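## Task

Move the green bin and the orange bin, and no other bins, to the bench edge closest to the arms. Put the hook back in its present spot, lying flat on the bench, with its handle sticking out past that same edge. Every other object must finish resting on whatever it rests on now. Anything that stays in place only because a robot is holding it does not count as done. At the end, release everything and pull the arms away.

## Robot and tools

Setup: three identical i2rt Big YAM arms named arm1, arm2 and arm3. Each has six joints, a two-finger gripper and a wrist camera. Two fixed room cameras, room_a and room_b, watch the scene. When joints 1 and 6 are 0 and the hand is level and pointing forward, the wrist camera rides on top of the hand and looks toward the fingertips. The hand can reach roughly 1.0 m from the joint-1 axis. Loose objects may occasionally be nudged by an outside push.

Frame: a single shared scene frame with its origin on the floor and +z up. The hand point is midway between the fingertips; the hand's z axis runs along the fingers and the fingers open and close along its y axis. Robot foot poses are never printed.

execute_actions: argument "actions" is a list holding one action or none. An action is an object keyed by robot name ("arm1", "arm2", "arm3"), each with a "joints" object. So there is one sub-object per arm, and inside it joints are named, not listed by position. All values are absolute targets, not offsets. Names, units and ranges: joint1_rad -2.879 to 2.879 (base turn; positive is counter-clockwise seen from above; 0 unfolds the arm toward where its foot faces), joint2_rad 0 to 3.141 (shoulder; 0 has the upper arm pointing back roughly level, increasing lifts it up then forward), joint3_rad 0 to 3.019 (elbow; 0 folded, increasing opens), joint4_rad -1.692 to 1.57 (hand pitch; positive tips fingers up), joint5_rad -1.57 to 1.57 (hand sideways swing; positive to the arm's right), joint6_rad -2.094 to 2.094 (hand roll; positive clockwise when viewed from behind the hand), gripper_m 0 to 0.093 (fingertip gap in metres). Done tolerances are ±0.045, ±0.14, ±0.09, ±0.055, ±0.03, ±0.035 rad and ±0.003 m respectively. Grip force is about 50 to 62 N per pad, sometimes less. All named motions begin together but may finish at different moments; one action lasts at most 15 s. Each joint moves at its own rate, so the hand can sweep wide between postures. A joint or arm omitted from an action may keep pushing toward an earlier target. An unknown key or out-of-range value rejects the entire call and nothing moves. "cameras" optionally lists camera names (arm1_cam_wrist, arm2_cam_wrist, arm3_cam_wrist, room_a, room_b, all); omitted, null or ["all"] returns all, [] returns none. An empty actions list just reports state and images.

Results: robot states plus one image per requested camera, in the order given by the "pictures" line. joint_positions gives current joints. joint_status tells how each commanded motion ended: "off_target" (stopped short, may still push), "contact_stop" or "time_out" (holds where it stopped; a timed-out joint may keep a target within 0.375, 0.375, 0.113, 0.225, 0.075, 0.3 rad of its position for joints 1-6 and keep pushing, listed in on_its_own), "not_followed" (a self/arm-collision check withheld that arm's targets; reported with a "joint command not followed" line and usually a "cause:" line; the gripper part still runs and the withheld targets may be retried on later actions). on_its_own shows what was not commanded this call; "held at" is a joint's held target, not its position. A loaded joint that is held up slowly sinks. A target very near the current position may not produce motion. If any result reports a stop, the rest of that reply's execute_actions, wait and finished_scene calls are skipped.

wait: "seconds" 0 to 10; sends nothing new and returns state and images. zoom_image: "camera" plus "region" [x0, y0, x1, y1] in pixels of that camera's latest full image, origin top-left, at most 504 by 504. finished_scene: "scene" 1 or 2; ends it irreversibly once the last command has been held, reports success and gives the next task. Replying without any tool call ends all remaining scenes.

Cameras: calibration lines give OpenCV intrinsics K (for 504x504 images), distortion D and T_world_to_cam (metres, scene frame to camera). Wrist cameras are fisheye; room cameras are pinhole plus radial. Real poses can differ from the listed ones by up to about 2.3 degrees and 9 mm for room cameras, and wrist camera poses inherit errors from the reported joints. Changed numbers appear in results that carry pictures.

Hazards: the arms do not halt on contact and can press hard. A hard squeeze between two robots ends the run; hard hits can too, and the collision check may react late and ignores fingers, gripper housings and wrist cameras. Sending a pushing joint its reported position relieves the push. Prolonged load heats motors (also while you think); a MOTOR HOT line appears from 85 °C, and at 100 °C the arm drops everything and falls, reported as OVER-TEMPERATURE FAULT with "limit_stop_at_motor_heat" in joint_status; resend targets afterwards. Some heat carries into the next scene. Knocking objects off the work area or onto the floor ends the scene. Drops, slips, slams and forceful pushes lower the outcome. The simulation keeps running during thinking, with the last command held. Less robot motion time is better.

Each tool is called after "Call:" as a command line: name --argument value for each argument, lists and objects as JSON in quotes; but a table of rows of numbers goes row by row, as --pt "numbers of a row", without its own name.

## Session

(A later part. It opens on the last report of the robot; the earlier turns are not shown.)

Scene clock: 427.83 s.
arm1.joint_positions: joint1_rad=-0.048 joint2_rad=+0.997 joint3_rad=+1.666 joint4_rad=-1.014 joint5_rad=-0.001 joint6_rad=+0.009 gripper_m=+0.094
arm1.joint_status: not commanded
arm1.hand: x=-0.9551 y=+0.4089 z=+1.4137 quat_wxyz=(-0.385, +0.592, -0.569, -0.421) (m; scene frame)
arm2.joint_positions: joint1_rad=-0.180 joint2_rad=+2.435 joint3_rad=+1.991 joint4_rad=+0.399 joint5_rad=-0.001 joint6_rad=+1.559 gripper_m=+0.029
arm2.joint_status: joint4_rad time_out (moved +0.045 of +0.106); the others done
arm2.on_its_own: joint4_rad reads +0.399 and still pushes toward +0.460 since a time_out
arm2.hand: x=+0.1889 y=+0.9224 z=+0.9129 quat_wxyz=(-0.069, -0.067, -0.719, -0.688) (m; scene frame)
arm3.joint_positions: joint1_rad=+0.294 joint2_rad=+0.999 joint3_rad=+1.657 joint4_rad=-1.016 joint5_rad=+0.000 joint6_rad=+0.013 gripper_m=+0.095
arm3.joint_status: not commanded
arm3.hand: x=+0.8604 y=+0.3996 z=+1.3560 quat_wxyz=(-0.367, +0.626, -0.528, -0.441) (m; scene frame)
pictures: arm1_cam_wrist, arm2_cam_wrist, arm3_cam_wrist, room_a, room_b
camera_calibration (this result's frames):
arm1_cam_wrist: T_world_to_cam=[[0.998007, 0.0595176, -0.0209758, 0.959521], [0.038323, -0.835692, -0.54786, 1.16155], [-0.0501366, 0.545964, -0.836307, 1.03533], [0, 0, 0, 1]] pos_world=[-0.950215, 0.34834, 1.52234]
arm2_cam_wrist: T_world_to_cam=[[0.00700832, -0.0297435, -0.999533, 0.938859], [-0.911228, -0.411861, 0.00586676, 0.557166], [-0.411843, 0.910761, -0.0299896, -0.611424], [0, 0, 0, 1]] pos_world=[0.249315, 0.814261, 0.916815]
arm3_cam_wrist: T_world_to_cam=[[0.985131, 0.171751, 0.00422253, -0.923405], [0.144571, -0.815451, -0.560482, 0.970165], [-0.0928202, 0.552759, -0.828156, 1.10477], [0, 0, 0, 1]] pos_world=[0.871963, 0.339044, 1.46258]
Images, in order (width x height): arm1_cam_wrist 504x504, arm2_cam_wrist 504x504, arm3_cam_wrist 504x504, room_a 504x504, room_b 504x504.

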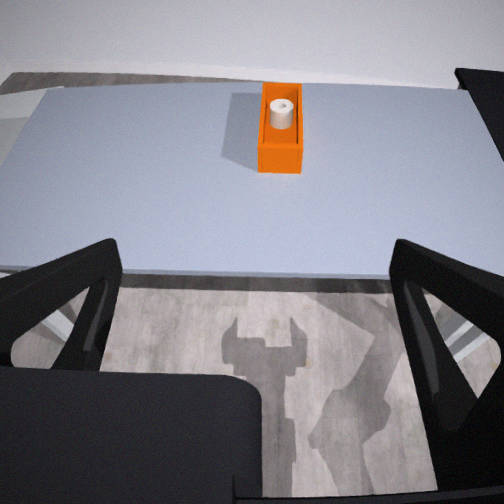

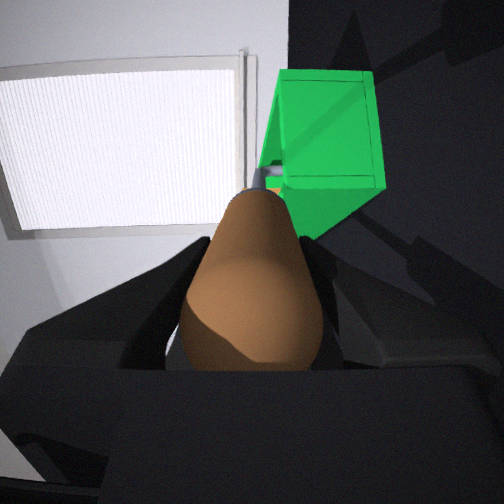

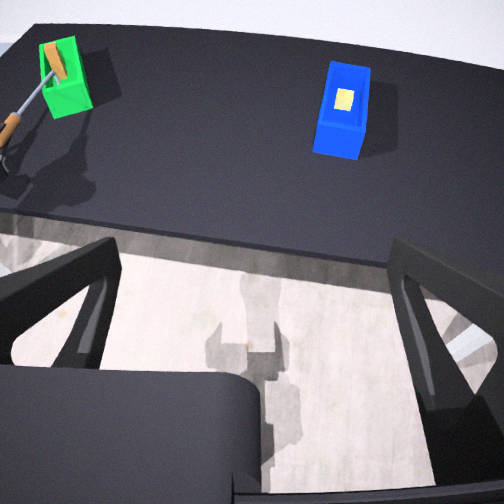

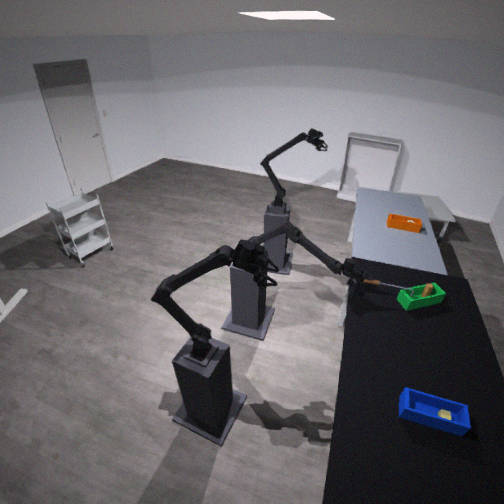

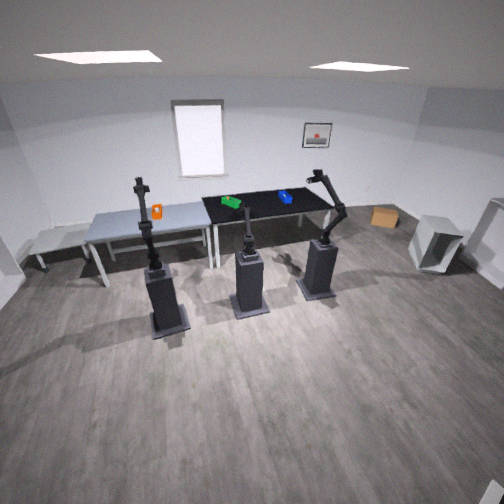

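Call:
zoom_image --camera "arm3_cam_wrist" --region '[0, 20, 160, 180]'

Call:
zoom_image --camera "room_a" --region '[340, 260, 460, 330]'

Region (0, 20, 160, 180) of arm3_cam_wrist's 504x504 image, scaled by 3.150, with more detail than that image has.

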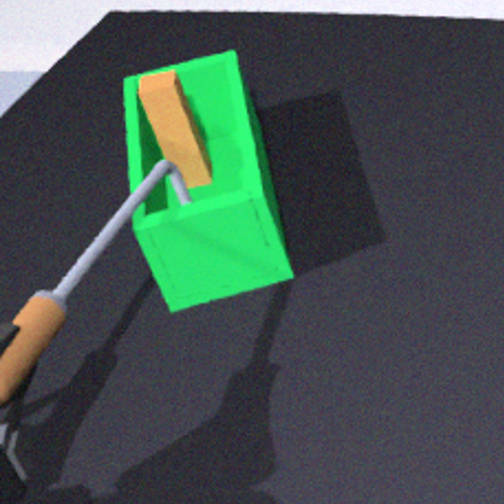

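Region (340, 260, 460, 330) of room_a's 504x504 image, scaled by 4.200, with more detail than that image has; it fills the top 294 rows of this view, and the rest is white.

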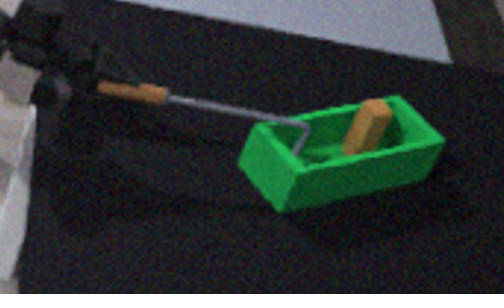

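Call:
execute_actions --actions '[{"arm2":{"joints":{"joint1_rad":-0.165,"joint2_rad":2.265,"joint3_rad":1.6,"joint4_rad":0.735}}}]' --cameras '["arm2_cam_wrist","arm3_cam_wrist","room_a"]'

Scene clock: 481.80 s.
arm1.joint_positions: joint1_rad=-0.048 joint2_rad=+0.997 joint3_rad=+1.666 joint4_rad=-1.014 joint5_rad=-0.001 joint6_rad=+0.009 gripper_m=+0.094
arm1.joint_status: not commanded
arm1.hand: x=-0.9551 y=+0.4089 z=+1.4137 quat_wxyz=(-0.385, +0.592, -0.569, -0.421) (m; scene frame)
arm2.joint_positions: joint1_rad=-0.169 joint2_rad=+2.306 joint3_rad=+1.580 joint4_rad=+0.698 joint5_rad=+0.000 joint6_rad=+1.568 gripper_m=+0.029
arm2.joint_status: all done
arm2.hand: x=+0.1624 y=+0.8392 z=+0.8684 quat_wxyz=(-0.063, -0.066, -0.713, -0.695) (m; scene frame)
arm3.joint_positions: joint1_rad=+0.294 joint2_rad=+0.999 joint3_rad=+1.657 joint4_rad=-1.016 joint5_rad=+0.000 joint6_rad=+0.013 gripper_m=+0.095
arm3.joint_status: not commanded
arm3.hand: x=+0.8604 y=+0.3996 z=+1.3560 quat_wxyz=(-0.367, +0.626, -0.528, -0.441) (m; scene frame)
pictures: arm2_cam_wrist, arm3_cam_wrist, room_a
camera_calibration (this result's frames):
arm2_cam_wrist: T_world_to_cam=[[0.0014283, -0.0114623, -0.999933, 0.878084], [-0.906755, -0.421643, 0.00353811, 0.508504], [-0.421655, 0.90669, -0.0109957, -0.559349], [0, 0, 0, 1]] pos_world=[0.223982, 0.731627, 0.870076]
arm3_cam_wrist: T_world_to_cam=[[0.985131, 0.171751, 0.00422253, -0.923405], [0.144571, -0.815451, -0.560482, 0.970165], [-0.0928202, 0.552759, -0.828156, 1.10477], [0, 0, 0, 1]] pos_world=[0.871963, 0.339044, 1.46258]
Images, in order (width x height): arm2_cam_wrist 504x504, arm3_cam_wrist 504x504, room_a 504x504.

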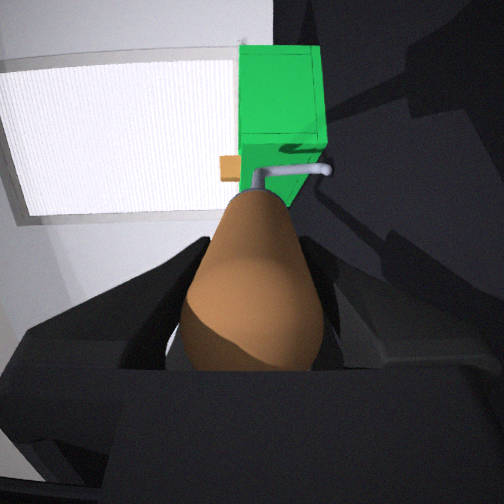

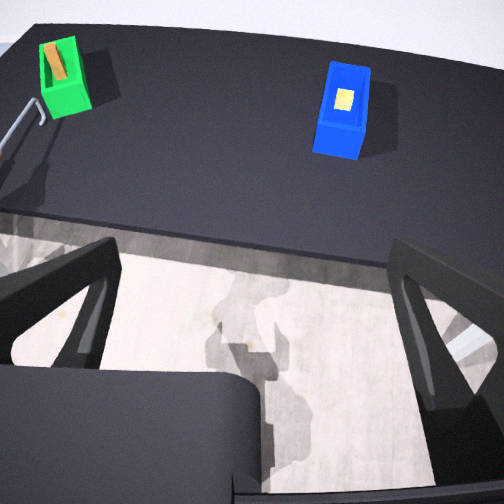

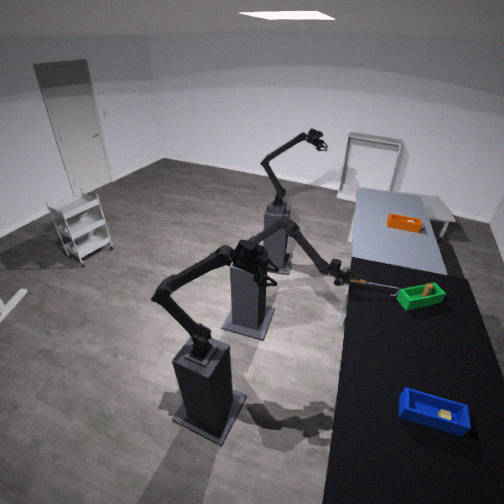

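Call:
zoom_image --camera "room_a" --region '[330, 260, 450, 330]'

Call:
zoom_image --camera "arm3_cam_wrist" --region '[0, 20, 160, 180]'

Region (330, 260, 450, 330) of room_a's 504x504 image, scaled by 4.200, with more detail than that image has; it fills the top 294 rows of this view, and the rest is white.

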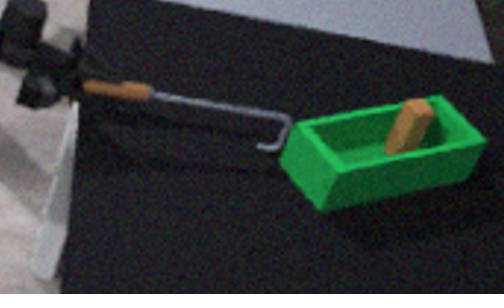

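Region (0, 20, 160, 180) of arm3_cam_wrist's 504x504 image, scaled by 3.150, with more detail than that image has.

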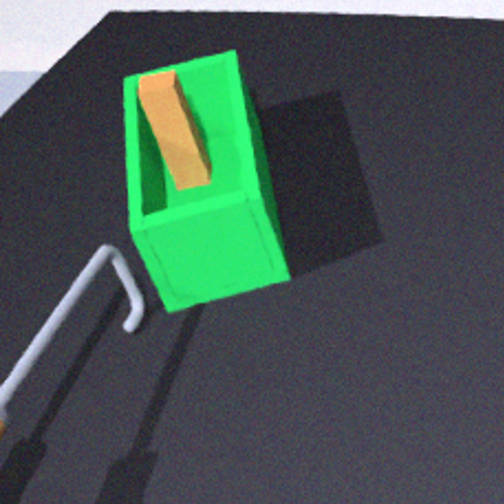

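Call:
execute_actions --actions '[{"arm2":{"joints":{"joint2_rad":2.09}}}]' --cameras '[]'

Call:
execute_actions --actions '[{"arm2":{"joints":{"joint1_rad":-0.19,"joint3_rad":2.03,"joint4_rad":0.46}}}]' --cameras '["arm2_cam_wrist","arm3_cam_wrist","room_a"]'

Scene clock: 554.83 s.
arm1.joint_positions: joint1_rad=-0.048 joint2_rad=+0.997 joint3_rad=+1.666 joint4_rad=-1.014 joint5_rad=-0.001 joint6_rad=+0.009 gripper_m=+0.094
arm1.joint_status: not commanded
arm1.hand: x=-0.9551 y=+0.4089 z=+1.4137 quat_wxyz=(-0.385, +0.592, -0.569, -0.421) (m; scene frame)
arm2.joint_positions: joint1_rad=-0.169 joint2_rad=+2.124 joint3_rad=+1.569 joint4_rad=+0.698 joint5_rad=+0.000 joint6_rad=+1.568 gripper_m=+0.029
arm2.joint_status: all done
arm2.hand: x=+0.1611 y=+0.8279 z=+1.0140 quat_wxyz=(-0.068, -0.060, -0.651, -0.754) (m; scene frame)
arm3.joint_positions: joint1_rad=+0.294 joint2_rad=+0.999 joint3_rad=+1.657 joint4_rad=-1.016 joint5_rad=+0.000 joint6_rad=+0.013 gripper_m=+0.095
arm3.joint_status: not commanded
arm3.hand: x=+0.8604 y=+0.3996 z=+1.3560 quat_wxyz=(-0.367, +0.626, -0.528, -0.441) (m; scene frame)
pictures: none
No camera images: the call's "cameras" was empty. Leave "cameras" out to get every camera's image.

Scene clock: 557.27 s.
arm1.joint_positions: joint1_rad=-0.048 joint2_rad=+0.997 joint3_rad=+1.666 joint4_rad=-1.014 joint5_rad=-0.001 joint6_rad=+0.009 gripper_m=+0.094
arm1.joint_status: not commanded
arm1.hand: x=-0.9551 y=+0.4089 z=+1.4137 quat_wxyz=(-0.385, +0.592, -0.569, -0.421) (m; scene frame)
arm2.joint_positions: joint1_rad=-0.189 joint2_rad=+2.119 joint3_rad=+1.938 joint4_rad=+0.446 joint5_rad=+0.000 joint6_rad=+1.567 gripper_m=+0.029
arm2.joint_status: joint3_rad time_out (moved +0.368 of +0.461); the others done
arm2.on_its_own: joint3_rad reads +1.938 and still pushes toward +2.030 since a time_out
arm2.hand: x=+0.1874 y=+0.8666 z=+1.1771 quat_wxyz=(-0.080, -0.062, -0.603, -0.791) (m; scene frame)
arm3.joint_positions: joint1_rad=+0.294 joint2_rad=+0.999 joint3_rad=+1.657 joint4_rad=-1.016 joint5_rad=+0.000 joint6_rad=+0.013 gripper_m=+0.095
arm3.joint_status: not commanded
arm3.hand: x=+0.8604 y=+0.3996 z=+1.3560 quat_wxyz=(-0.367, +0.626, -0.528, -0.441) (m; scene frame)
pictures: arm2_cam_wrist, arm3_cam_wrist, room_a
camera_calibration (this result's frames):
arm2_cam_wrist: T_world_to_cam=[[0.0607097, 0.271839, -0.960426, 0.883893], [-0.910852, -0.37845, -0.164693, 0.702957], [-0.408243, 0.884805, 0.22463, -0.83124], [0, 0, 0, 1]] pos_world=[0.247281, 0.761243, 1.15141]
arm3_cam_wrist: T_world_to_cam=[[0.985131, 0.171751, 0.00422253, -0.923405], [0.144571, -0.815451, -0.560482, 0.970165], [-0.0928202, 0.552759, -0.828156, 1.10477], [0, 0, 0, 1]] pos_world=[0.871963, 0.339044, 1.46258]
Images, in order (width x height): arm2_cam_wrist 504x504, arm3_cam_wrist 504x504, room_a 504x504.

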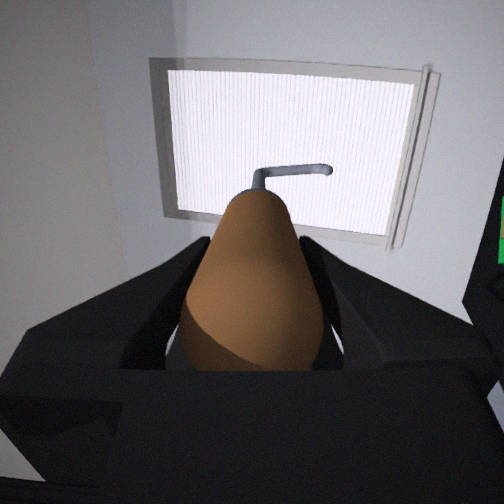

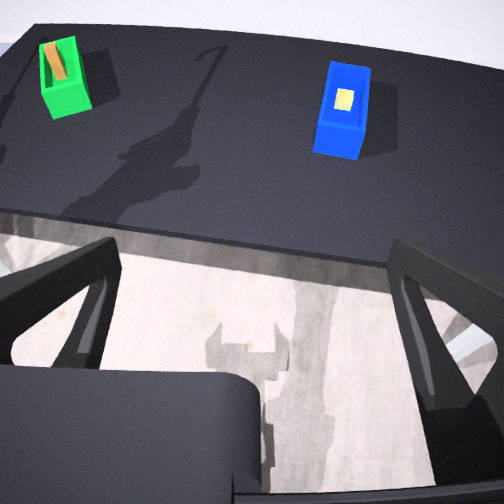

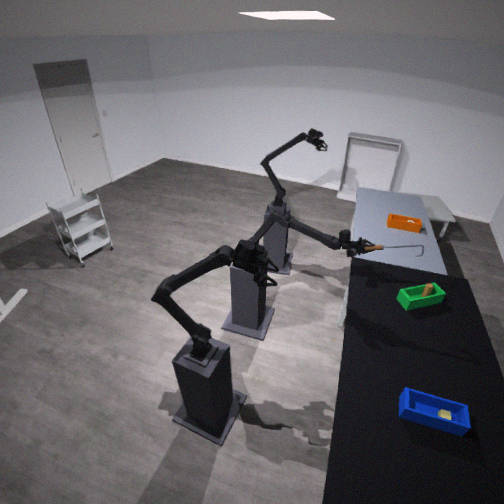

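Call:
execute_actions --actions '[{"arm2":{"joints":{"joint2_rad":2.385}}}]' --cameras '["arm2_cam_wrist","arm3_cam_wrist","room_a"]'

Scene clock: 573.70 s.
arm1.joint_positions: joint1_rad=-0.048 joint2_rad=+0.997 joint3_rad=+1.666 joint4_rad=-1.014 joint5_rad=-0.001 joint6_rad=+0.009 gripper_m=+0.094
arm1.joint_status: not commanded
arm1.hand: x=-0.9551 y=+0.4089 z=+1.4137 quat_wxyz=(-0.385, +0.592, -0.569, -0.421) (m; scene frame)
arm2.joint_positions: joint1_rad=-0.189 joint2_rad=+2.434 joint3_rad=+1.967 joint4_rad=+0.446 joint5_rad=+0.000 joint6_rad=+1.572 gripper_m=+0.029
arm2.joint_status: all done
arm2.hand: x=+0.1964 y=+0.9169 z=+0.9108 quat_wxyz=(-0.069, -0.074, -0.710, -0.697) (m; scene frame)
arm3.joint_positions: joint1_rad=+0.294 joint2_rad=+0.999 joint3_rad=+1.657 joint4_rad=-1.016 joint5_rad=+0.000 joint6_rad=+0.013 gripper_m=+0.095
arm3.joint_status: not commanded
arm3.hand: x=+0.8604 y=+0.3996 z=+1.3560 quat_wxyz=(-0.367, +0.626, -0.528, -0.441) (m; scene frame)
pictures: arm2_cam_wrist, arm3_cam_wrist, room_a
camera_calibration (this result's frames):
arm2_cam_wrist: T_world_to_cam=[[-0.000849066, -0.00416617, -0.999991, 0.915054], [-0.915286, -0.402797, 0.00245528, 0.557298], [-0.402803, 0.91528, -0.00347124, -0.633476], [0, 0, 0, 1]] pos_world=[0.255698, 0.808098, 0.911479]
arm3_cam_wrist: T_world_to_cam=[[0.985131, 0.171751, 0.00422253, -0.923405], [0.144571, -0.815451, -0.560482, 0.970165], [-0.0928202, 0.552759, -0.828156, 1.10477], [0, 0, 0, 1]] pos_world=[0.871963, 0.339044, 1.46258]
Images, in order (width x height): arm2_cam_wrist 504x504, arm3_cam_wrist 504x504, room_a 504x504.

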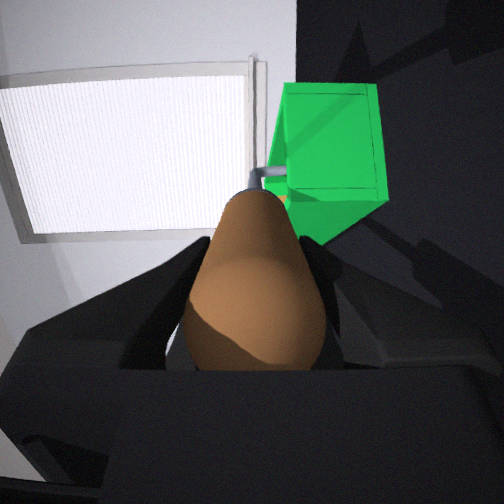

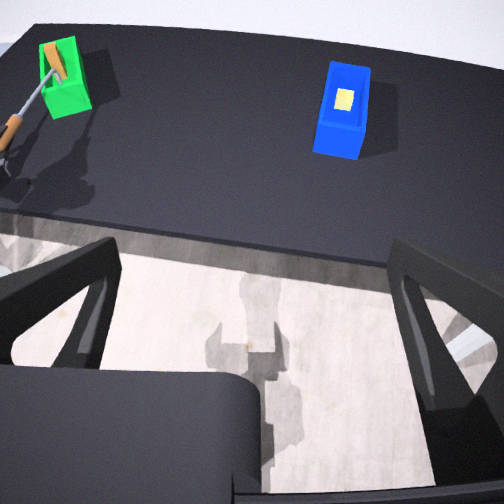

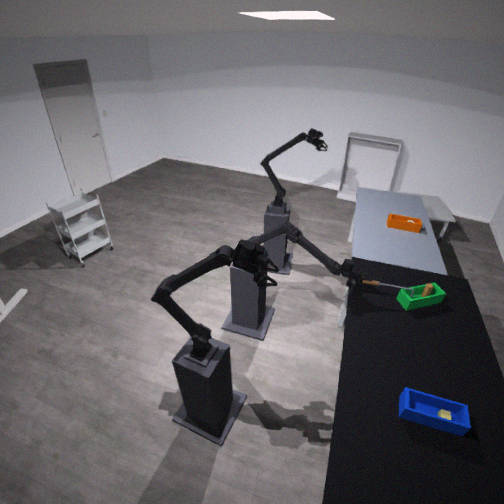

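Call:
execute_actions --actions '[{"arm2":{"joints":{"joint3_rad":1.94}}}]' --cameras '["arm2_cam_wrist","arm3_cam_wrist","room_a"]'

Call:
zoom_image --camera "arm3_cam_wrist" --region '[0, 20, 160, 180]'

Call:
zoom_image --camera "room_a" --region '[340, 260, 460, 330]'

Scene clock: 596.87 s.
arm1.joint_positions: joint1_rad=-0.048 joint2_rad=+0.997 joint3_rad=+1.666 joint4_rad=-1.014 joint5_rad=-0.001 joint6_rad=+0.009 gripper_m=+0.094
arm1.joint_status: not commanded
arm1.hand: x=-0.9551 y=+0.4089 z=+1.4137 quat_wxyz=(-0.385, +0.592, -0.569, -0.421) (m; scene frame)
arm2.joint_positions: joint1_rad=-0.189 joint2_rad=+2.429 joint3_rad=+1.929 joint4_rad=+0.446 joint5_rad=+0.000 joint6_rad=+1.572 gripper_m=+0.029
arm2.joint_status: all done
arm2.hand: x=+0.1949 y=+0.9101 z=+0.8935 quat_wxyz=(-0.068, -0.075, -0.721, -0.685) (m; scene frame)
arm3.joint_positions: joint1_rad=+0.294 joint2_rad=+0.999 joint3_rad=+1.657 joint4_rad=-1.016 joint5_rad=+0.000 joint6_rad=+0.013 gripper_m=+0.095
arm3.joint_status: not commanded
arm3.hand: x=+0.8604 y=+0.3996 z=+1.3560 quat_wxyz=(-0.367, +0.626, -0.528, -0.441) (m; scene frame)
pictures: arm2_cam_wrist, arm3_cam_wrist, room_a
camera_calibration (this result's frames):
arm2_cam_wrist: T_world_to_cam=[[-0.00736769, -0.0359208, -0.999327, 0.927299], [-0.915143, -0.40257, 0.0212174, 0.536225], [-0.403062, 0.914684, -0.0299067, -0.603671], [0, 0, 0, 1]] pos_world=[0.254238, 0.801346, 0.897244]
arm3_cam_wrist: T_world_to_cam=[[0.985131, 0.171751, 0.00422253, -0.923405], [0.144571, -0.815451, -0.560482, 0.970165], [-0.0928202, 0.552759, -0.828156, 1.10477], [0, 0, 0, 1]] pos_world=[0.871963, 0.339044, 1.46258]
Images, in order (width x height): arm2_cam_wrist 504x504, arm3_cam_wrist 504x504, room_a 504x504.

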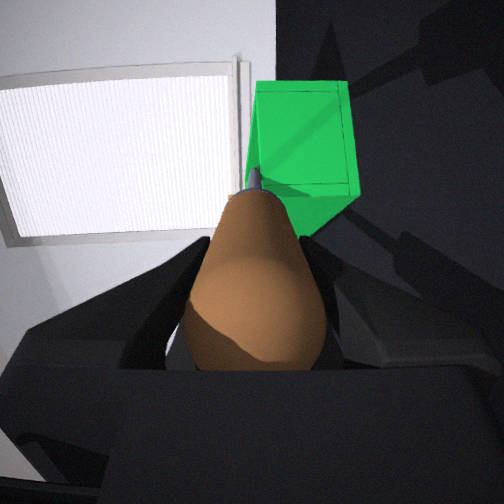

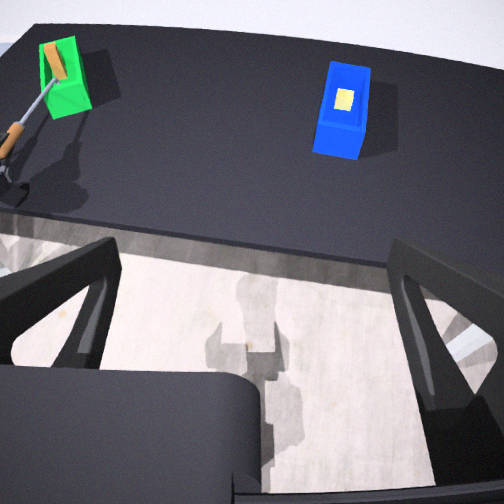

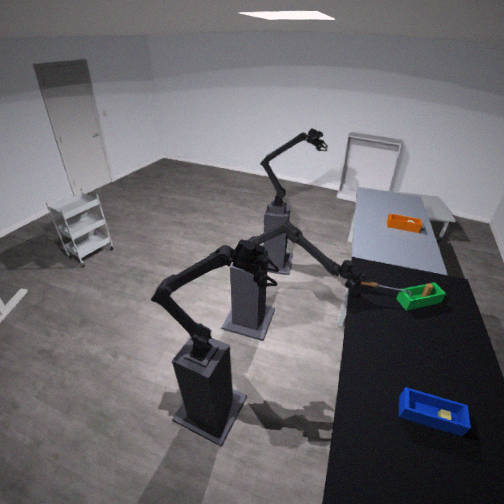

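Region (0, 20, 160, 180) of arm3_cam_wrist's 504x504 image, scaled by 3.150, with more detail than that image has.

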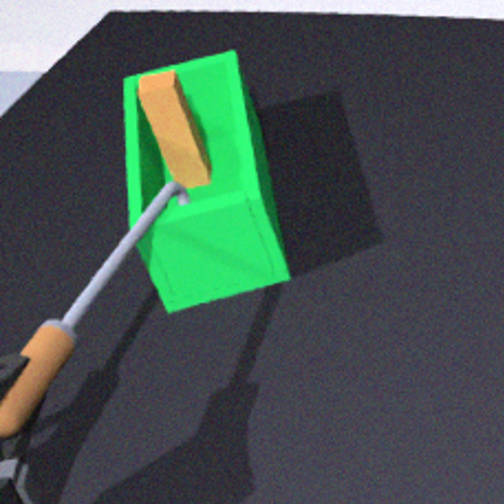

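Region (340, 260, 460, 330) of room_a's 504x504 image, scaled by 4.200, with more detail than that image has; it fills the top 294 rows of this view, and the rest is white.

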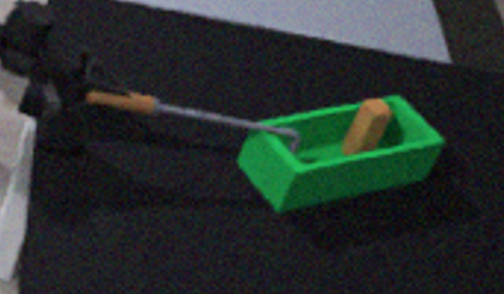

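Call:
execute_actions --actions '[{"arm2":{"joints":{"joint2_rad":2.28,"joint3_rad":1.715,"joint4_rad":0.6}}}]' --cameras '["arm3_cam_wrist","room_a"]'

Call:
zoom_image --camera "arm3_cam_wrist" --region '[0, 20, 160, 180]'

Scene clock: 618.13 s.
arm1.joint_positions: joint1_rad=-0.048 joint2_rad=+0.997 joint3_rad=+1.666 joint4_rad=-1.014 joint5_rad=-0.001 joint6_rad=+0.009 gripper_m=+0.094
arm1.joint_status: not commanded
arm1.hand: x=-0.9551 y=+0.4089 z=+1.4137 quat_wxyz=(-0.385, +0.592, -0.569, -0.421) (m; scene frame)
arm2.joint_positions: joint1_rad=-0.189 joint2_rad=+2.324 joint3_rad=+1.714 joint4_rad=+0.551 joint5_rad=+0.000 joint6_rad=+1.571 gripper_m=+0.029
arm2.joint_status: all done
arm2.hand: x=+0.1858 y=+0.8664 z=+0.8902 quat_wxyz=(-0.067, -0.075, -0.723, -0.684) (m; scene frame)
arm3.joint_positions: joint1_rad=+0.294 joint2_rad=+0.999 joint3_rad=+1.657 joint4_rad=-1.016 joint5_rad=+0.000 joint6_rad=+0.013 gripper_m=+0.095
arm3.joint_status: not commanded
arm3.hand: x=+0.8604 y=+0.3996 z=+1.3560 quat_wxyz=(-0.367, +0.626, -0.528, -0.441) (m; scene frame)
pictures: arm3_cam_wrist, room_a
camera_calibration (this result's frames):
arm3_cam_wrist: T_world_to_cam=[[0.985131, 0.171751, 0.00422253, -0.923405], [0.144571, -0.815451, -0.560482, 0.970165], [-0.0928202, 0.552759, -0.828156, 1.10477], [0, 0, 0, 1]] pos_world=[0.871963, 0.339044, 1.46258]
Images, in order (width x height): arm3_cam_wrist 504x504, room_a 504x504.

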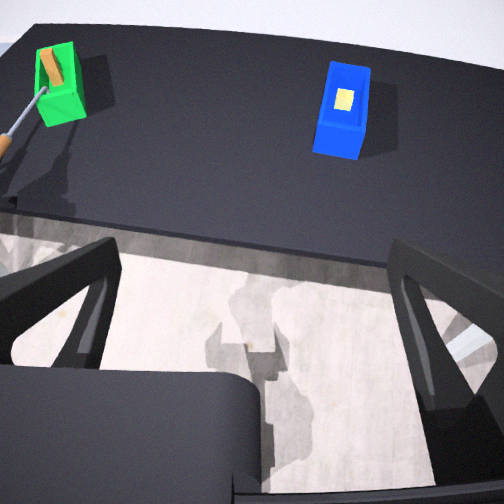

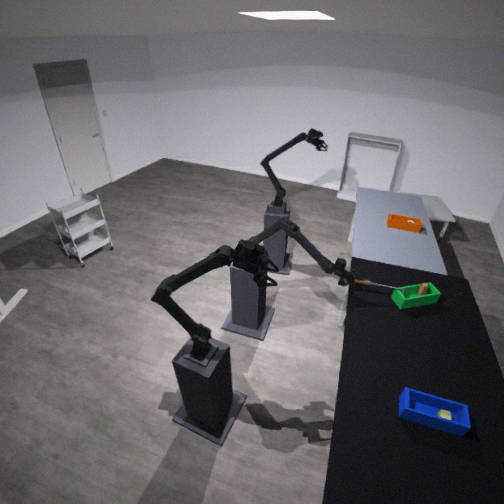

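Region (0, 20, 160, 180) of arm3_cam_wrist's 504x504 image, scaled by 3.150, with more detail than that image has.

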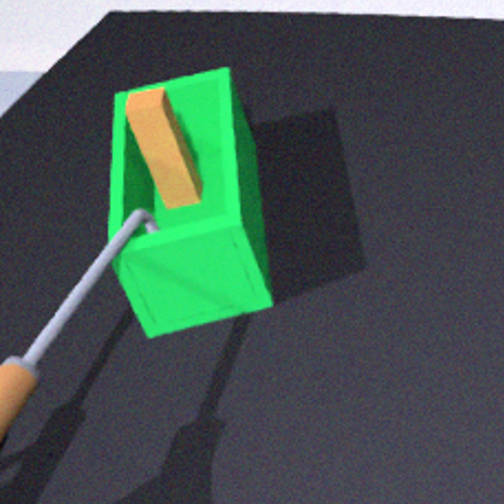

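Call:
execute_actions --actions '[{"arm2":{"joints":{"joint1_rad":-0.17,"joint2_rad":2.16,"joint3_rad":1.465,"joint4_rad":0.73}}}]' --cameras '[]'

Call:
execute_actions --actions '[{"arm2":{"joints":{"joint1_rad":-0.15,"joint2_rad":2.05,"joint3_rad":1.25,"joint4_rad":0.835}}}]' --cameras '["arm2_cam_wrist","arm3_cam_wrist","room_a"]'

Call:
zoom_image --camera "room_a" --region '[320, 260, 460, 340]'

Scene clock: 638.43 s.
arm1.joint_positions: joint1_rad=-0.048 joint2_rad=+0.997 joint3_rad=+1.666 joint4_rad=-1.014 joint5_rad=-0.001 joint6_rad=+0.009 gripper_m=+0.094
arm1.joint_status: not commanded
arm1.hand: x=-0.9551 y=+0.4089 z=+1.4137 quat_wxyz=(-0.385, +0.592, -0.569, -0.421) (m; scene frame)
arm2.joint_positions: joint1_rad=-0.171 joint2_rad=+2.201 joint3_rad=+1.463 joint4_rad=+0.680 joint5_rad=+0.000 joint6_rad=+1.571 gripper_m=+0.029
arm2.joint_status: all done
arm2.hand: x=+0.1595 y=+0.8095 z=+0.8884 quat_wxyz=(-0.062, -0.069, -0.723, -0.685) (m; scene frame)
arm3.joint_positions: joint1_rad=+0.294 joint2_rad=+0.999 joint3_rad=+1.657 joint4_rad=-1.016 joint5_rad=+0.000 joint6_rad=+0.013 gripper_m=+0.095
arm3.joint_status: not commanded
arm3.hand: x=+0.8604 y=+0.3996 z=+1.3560 quat_wxyz=(-0.367, +0.626, -0.528, -0.441) (m; scene frame)
pictures: none
No camera images: the call's "cameras" was empty. Leave "cameras" out to get every camera's image.

Scene clock: 639.30 s.
arm1.joint_positions: joint1_rad=-0.048 joint2_rad=+0.997 joint3_rad=+1.666 joint4_rad=-1.014 joint5_rad=-0.001 joint6_rad=+0.009 gripper_m=+0.094
arm1.joint_status: not commanded
arm1.hand: x=-0.9551 y=+0.4089 z=+1.4137 quat_wxyz=(-0.385, +0.592, -0.569, -0.421) (m; scene frame)
arm2.joint_positions: joint1_rad=-0.152 joint2_rad=+2.090 joint3_rad=+1.247 joint4_rad=+0.781 joint5_rad=+0.002 joint6_rad=+1.570 gripper_m=+0.029
arm2.joint_status: all done
arm2.hand: x=+0.1339 y=+0.7533 z=+0.8883 quat_wxyz=(-0.056, -0.062, -0.725, -0.684) (m; scene frame)
arm3.joint_positions: joint1_rad=+0.294 joint2_rad=+0.999 joint3_rad=+1.657 joint4_rad=-1.016 joint5_rad=+0.000 joint6_rad=+0.013 gripper_m=+0.095
arm3.joint_status: not commanded
arm3.hand: x=+0.8604 y=+0.3996 z=+1.3560 quat_wxyz=(-0.367, +0.626, -0.528, -0.441) (m; scene frame)
pictures: arm2_cam_wrist, arm3_cam_wrist, room_a
camera_calibration (this result's frames):
arm2_cam_wrist: T_world_to_cam=[[-0.00570549, -0.0441615, -0.999008, 0.921813], [-0.900242, -0.434708, 0.0243578, 0.436866], [-0.435352, 0.899488, -0.0372759, -0.462718], [0, 0, 0, 1]] pos_world=[0.197099, 0.646827, 0.893009]
arm3_cam_wrist: T_world_to_cam=[[0.985131, 0.171751, 0.00422253, -0.923405], [0.144571, -0.815451, -0.560482, 0.970165], [-0.0928202, 0.552759, -0.828156, 1.10477], [0, 0, 0, 1]] pos_world=[0.871963, 0.339044, 1.46258]
Images, in order (width x height): arm2_cam_wrist 504x504, arm3_cam_wrist 504x504, room_a 504x504.

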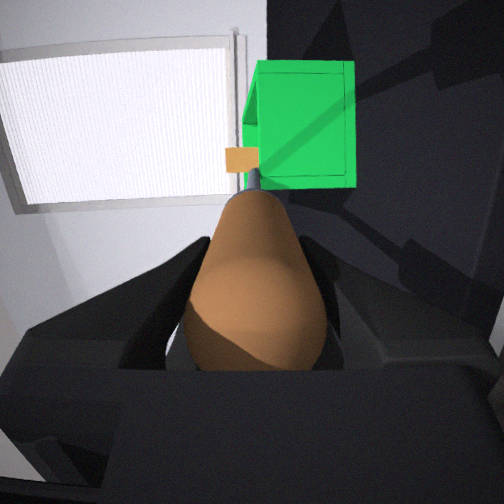

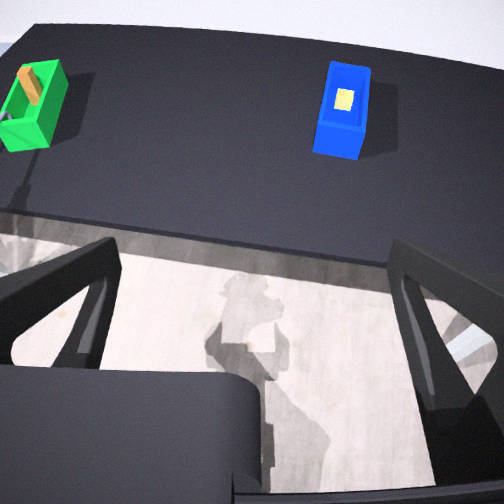

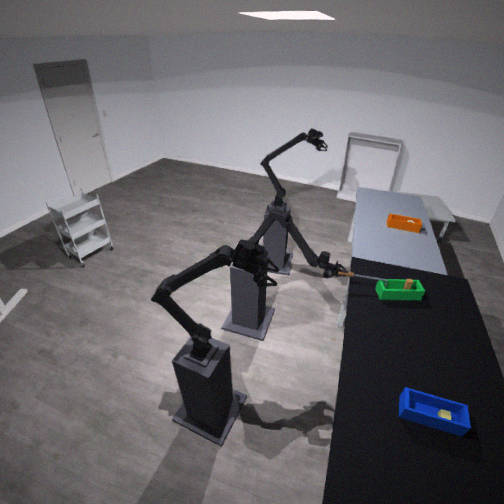

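Region (320, 260, 460, 340) of room_a's 504x504 image, scaled by 3.600, with more detail than that image has; it fills the top 288 rows of this view, and the rest is white.

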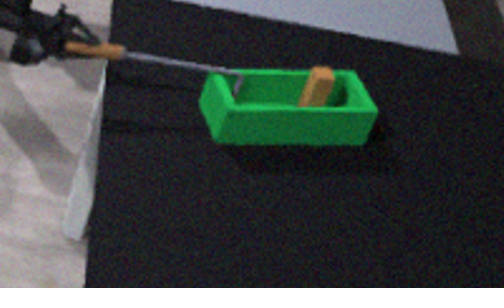

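Call:
execute_actions --actions '[{"arm2":{"joints":{"joint1_rad":-0.13,"joint2_rad":1.95,"joint3_rad":1.05,"joint4_rad":0.93}}}]' --cameras '[]'

Call:
execute_actions --actions '[{"arm2":{"joints":{"joint1_rad":-0.11,"joint2_rad":1.855,"joint3_rad":0.865,"joint4_rad":1.02}}}]' --cameras '["arm2_cam_wrist","arm3_cam_wrist","room_a"]'

Call:
zoom_image --camera "room_a" --region '[310, 260, 450, 340]'

Scene clock: 657.30 s.
arm1.joint_positions: joint1_rad=-0.048 joint2_rad=+0.997 joint3_rad=+1.666 joint4_rad=-1.014 joint5_rad=-0.001 joint6_rad=+0.009 gripper_m=+0.094
arm1.joint_status: not commanded
arm1.hand: x=-0.9551 y=+0.4089 z=+1.4137 quat_wxyz=(-0.385, +0.592, -0.569, -0.421) (m; scene frame)
arm2.joint_positions: joint1_rad=-0.133 joint2_rad=+1.987 joint3_rad=+1.046 joint4_rad=+0.876 joint5_rad=+0.002 joint6_rad=+1.570 gripper_m=+0.029
arm2.joint_status: all done
arm2.hand: x=+0.1106 y=+0.6953 z=+0.8875 quat_wxyz=(-0.049, -0.055, -0.727, -0.683) (m; scene frame)
arm3.joint_positions: joint1_rad=+0.294 joint2_rad=+0.999 joint3_rad=+1.657 joint4_rad=-1.016 joint5_rad=+0.000 joint6_rad=+0.013 gripper_m=+0.095
arm3.joint_status: not commanded
arm3.hand: x=+0.8604 y=+0.3996 z=+1.3560 quat_wxyz=(-0.367, +0.626, -0.528, -0.441) (m; scene frame)
pictures: none
No camera images: the call's "cameras" was empty. Leave "cameras" out to get every camera's image.

Scene clock: 659.33 s.
arm1.joint_positions: joint1_rad=-0.048 joint2_rad=+0.997 joint3_rad=+1.666 joint4_rad=-1.014 joint5_rad=-0.001 joint6_rad=+0.009 gripper_m=+0.094
arm1.joint_status: not commanded
arm1.hand: x=-0.9551 y=+0.4089 z=+1.4137 quat_wxyz=(-0.385, +0.592, -0.569, -0.421) (m; scene frame)
arm2.joint_positions: joint1_rad=-0.113 joint2_rad=+1.889 joint3_rad=+0.858 joint4_rad=+0.964 joint5_rad=+0.001 joint6_rad=+1.570 gripper_m=+0.029
arm2.joint_status: joint4_rad time_out (moved +0.088 of +0.144); the others done
arm2.on_its_own: joint4_rad reads +0.964 and still pushes toward +1.020 since a time_out
arm2.hand: x=+0.0891 y=+0.6369 z=+0.8872 quat_wxyz=(-0.042, -0.048, -0.728, -0.682) (m; scene frame)
arm3.joint_positions: joint1_rad=+0.294 joint2_rad=+0.999 joint3_rad=+1.657 joint4_rad=-1.016 joint5_rad=+0.000 joint6_rad=+0.013 gripper_m=+0.095
arm3.joint_status: not commanded
arm3.hand: x=+0.8604 y=+0.3996 z=+1.3560 quat_wxyz=(-0.367, +0.626, -0.528, -0.441) (m; scene frame)
pictures: arm2_cam_wrist, arm3_cam_wrist, room_a
camera_calibration (this result's frames):
arm2_cam_wrist: T_world_to_cam=[[-0.004651, -0.0502191, -0.998727, 0.918809], [-0.882619, -0.469271, 0.0277067, 0.363429], [-0.470065, 0.881625, -0.0421418, -0.358728], [0, 0, 0, 1]] pos_world=[0.156418, 0.532952, 0.892453]
arm3_cam_wrist: T_world_to_cam=[[0.985131, 0.171751, 0.00422253, -0.923405], [0.144571, -0.815451, -0.560482, 0.970165], [-0.0928202, 0.552759, -0.828156, 1.10477], [0, 0, 0, 1]] pos_world=[0.871963, 0.339044, 1.46258]
Images, in order (width x height): arm2_cam_wrist 504x504, arm3_cam_wrist 504x504, room_a 504x504.

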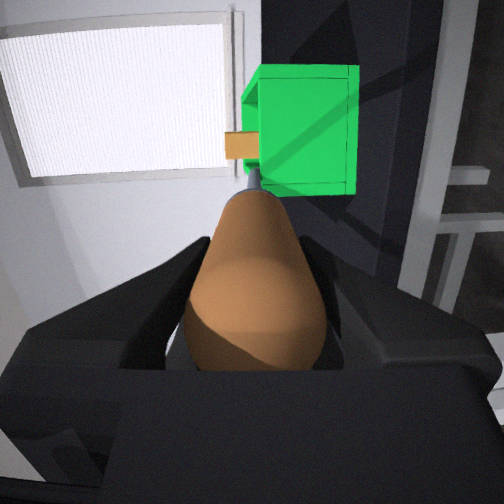

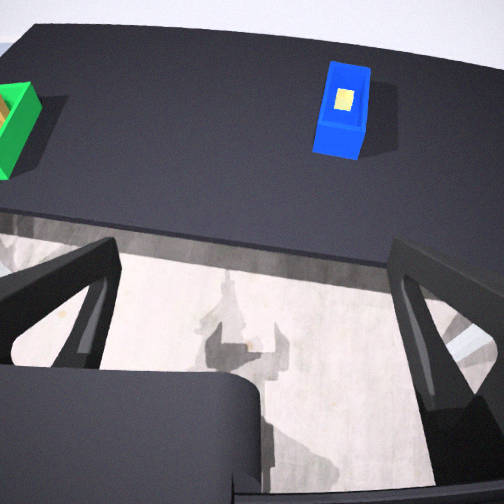

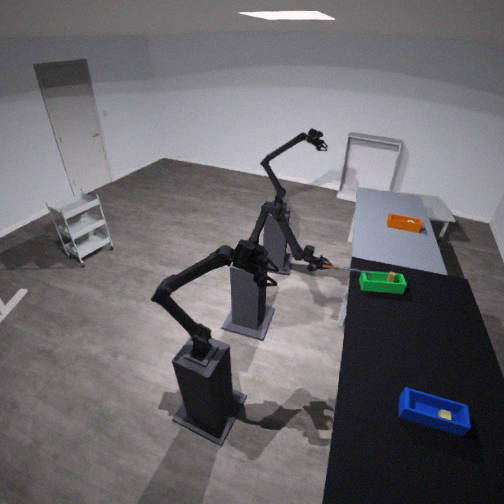

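Region (310, 260, 450, 340) of room_a's 504x504 image, scaled by 3.600, with more detail than that image has; it fills the top 288 rows of this view, and the rest is white.

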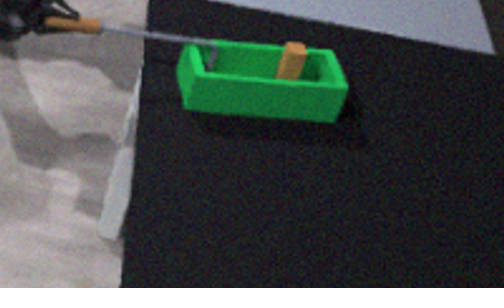

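Call:
execute_actions --actions '[{"arm2":{"joints":{"joint1_rad":-0.1,"joint2_rad":1.75,"joint3_rad":0.69,"joint4_rad":1.08}}}]' --cameras '["arm2_cam_wrist","room_a","room_b"]'

Call:
zoom_image --camera "room_a" --region '[310, 250, 430, 320]'

Scene clock: 689.87 s.
arm1.joint_positions: joint1_rad=-0.048 joint2_rad=+0.997 joint3_rad=+1.666 joint4_rad=-1.014 joint5_rad=-0.001 joint6_rad=+0.009 gripper_m=+0.094
arm1.joint_status: not commanded
arm1.hand: x=-0.9551 y=+0.4089 z=+1.4137 quat_wxyz=(-0.385, +0.592, -0.569, -0.421) (m; scene frame)
arm2.joint_positions: joint1_rad=-0.107 joint2_rad=+1.781 joint3_rad=+0.680 joint4_rad=+1.020 joint5_rad=+0.002 joint6_rad=+1.570 gripper_m=+0.029
arm2.joint_status: joint4_rad time_out (moved +0.057 of +0.116); the others done
arm2.on_its_own: joint4_rad reads +1.020 and still pushes toward +1.080 since a time_out
arm2.hand: x=+0.0775 y=+0.5768 z=+0.8891 quat_wxyz=(-0.040, -0.046, -0.733, -0.678) (m; scene frame)
arm3.joint_positions: joint1_rad=+0.294 joint2_rad=+0.999 joint3_rad=+1.657 joint4_rad=-1.016 joint5_rad=+0.000 joint6_rad=+0.013 gripper_m=+0.095
arm3.joint_status: not commanded
arm3.hand: x=+0.8604 y=+0.3996 z=+1.3560 quat_wxyz=(-0.367, +0.626, -0.528, -0.441) (m; scene frame)
pictures: arm2_cam_wrist, room_a, room_b
camera_calibration (this result's frames):
arm2_cam_wrist: T_world_to_cam=[[-0.00578128, -0.0627003, -0.998016, 0.924281], [-0.879483, -0.474649, 0.0349144, 0.321322], [-0.475896, 0.877939, -0.0523997, -0.29942], [0, 0, 0, 1]] pos_world=[0.145448, 0.473341, 0.895539]
Images, in order (width x height): arm2_cam_wrist 504x504, room_a 504x504, room_b 504x504.

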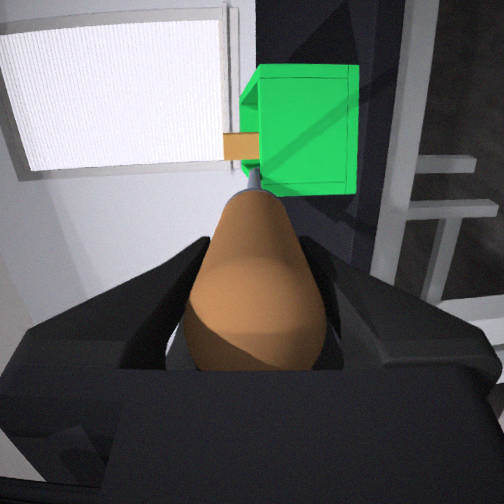

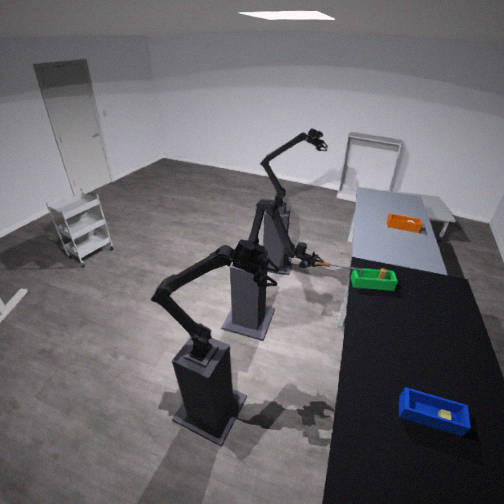

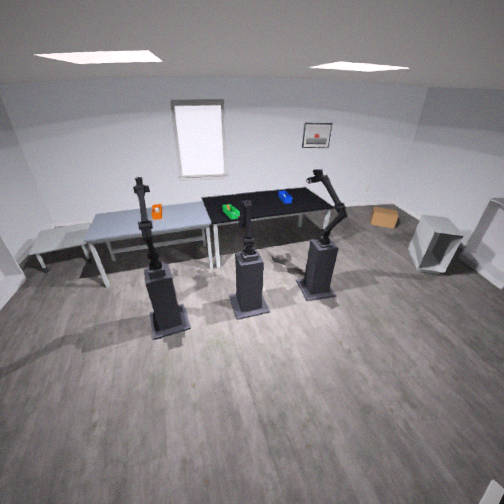

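Region (310, 250, 430, 320) of room_a's 504x504 image, scaled by 4.200, with more detail than that image has; it fills the top 294 rows of this view, and the rest is white.

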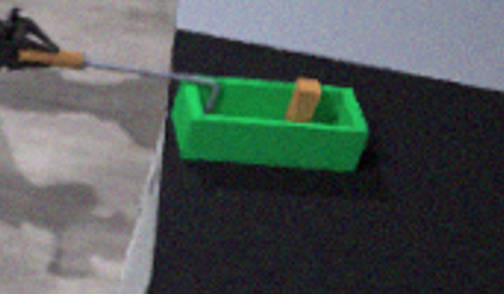

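Call:
execute_actions --actions '[{"arm2":{"joints":{"joint1_rad":-0.055}}, "arm3":{"joints":{"joint1_rad":0.75}}}]' --cameras '["arm2_cam_wrist","arm3_cam_wrist","room_a"]'

Call:
zoom_image --camera "room_a" --region '[310, 250, 430, 320]'

Scene clock: 747.97 s.
arm1.joint_positions: joint1_rad=-0.048 joint2_rad=+0.997 joint3_rad=+1.666 joint4_rad=-1.014 joint5_rad=-0.001 joint6_rad=+0.009 gripper_m=+0.094
arm1.joint_status: not commanded
arm1.hand: x=-0.9551 y=+0.4089 z=+1.4137 quat_wxyz=(-0.385, +0.592, -0.569, -0.421) (m; scene frame)
arm2.joint_positions: joint1_rad=-0.055 joint2_rad=+1.781 joint3_rad=+0.680 joint4_rad=+1.020 joint5_rad=+0.000 joint6_rad=+1.570 gripper_m=+0.029
arm2.joint_status: all done
arm2.on_its_own: joint4_rad reads +1.020 and still pushes toward +1.080 since a time_out
arm2.hand: x=+0.0475 y=+0.5796 z=+0.8893 quat_wxyz=(-0.022, -0.027, -0.733, -0.679) (m; scene frame)
arm3.joint_positions: joint1_rad=+0.743 joint2_rad=+0.999 joint3_rad=+1.657 joint4_rad=-1.016 joint5_rad=+0.000 joint6_rad=+0.013 gripper_m=+0.095
arm3.joint_status: all done
arm3.hand: x=+0.6936 y=+0.3289 z=+1.3547 quat_wxyz=(-0.260, +0.729, -0.375, -0.510) (m; scene frame)
pictures: arm2_cam_wrist, arm3_cam_wrist, room_a
camera_calibration (this result's frames):
arm2_cam_wrist: T_world_to_cam=[[-0.00242143, -0.0626736, -0.998031, 0.92427], [-0.853492, -0.519948, 0.034722, 0.321506], [-0.521101, 0.851895, -0.0522324, -0.299114], [0, 0, 0, 1]] pos_world=[0.120772, 0.479908, 0.895663]
arm3_cam_wrist: T_world_to_cam=[[0.812701, 0.582627, 0.00791179, -0.767473], [0.487145, -0.671938, -0.557843, 0.647442], [-0.319698, 0.457214, -0.829909, 1.31851], [0, 0, 0, 1]] pos_world=[0.729854, 0.279351, 1.46149]
Images, in order (width x height): arm2_cam_wrist 504x504, arm3_cam_wrist 504x504, room_a 504x504.

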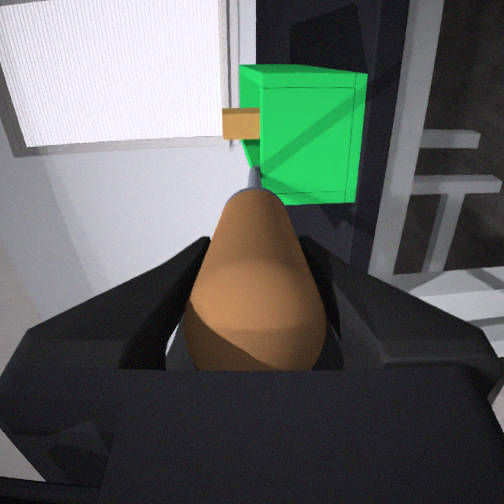

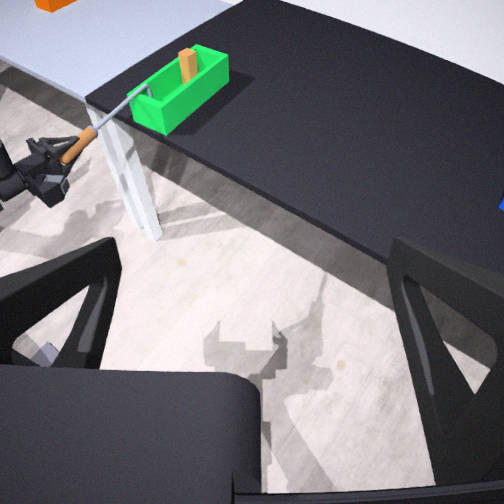

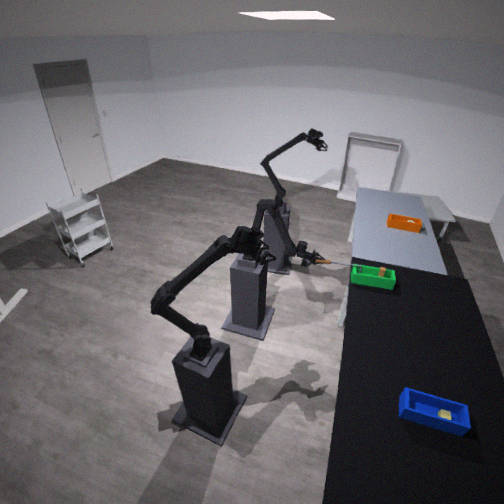

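Region (310, 250, 430, 320) of room_a's 504x504 image, scaled by 4.200, with more detail than that image has; it fills the top 294 rows of this view, and the rest is white.

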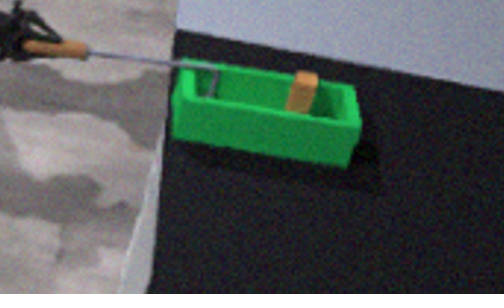

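Call:
zoom_image --camera "arm3_cam_wrist" --region '[40, 20, 260, 200]'

Region (40, 20, 260, 200) of arm3_cam_wrist's 504x504 image, scaled by 2.291, with more detail than that image has; it fills the top 412 rows of this view, and the rest is white.

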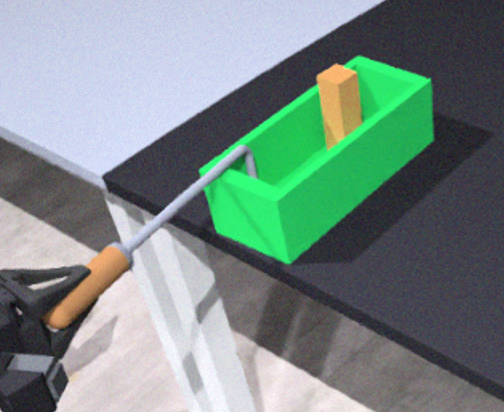

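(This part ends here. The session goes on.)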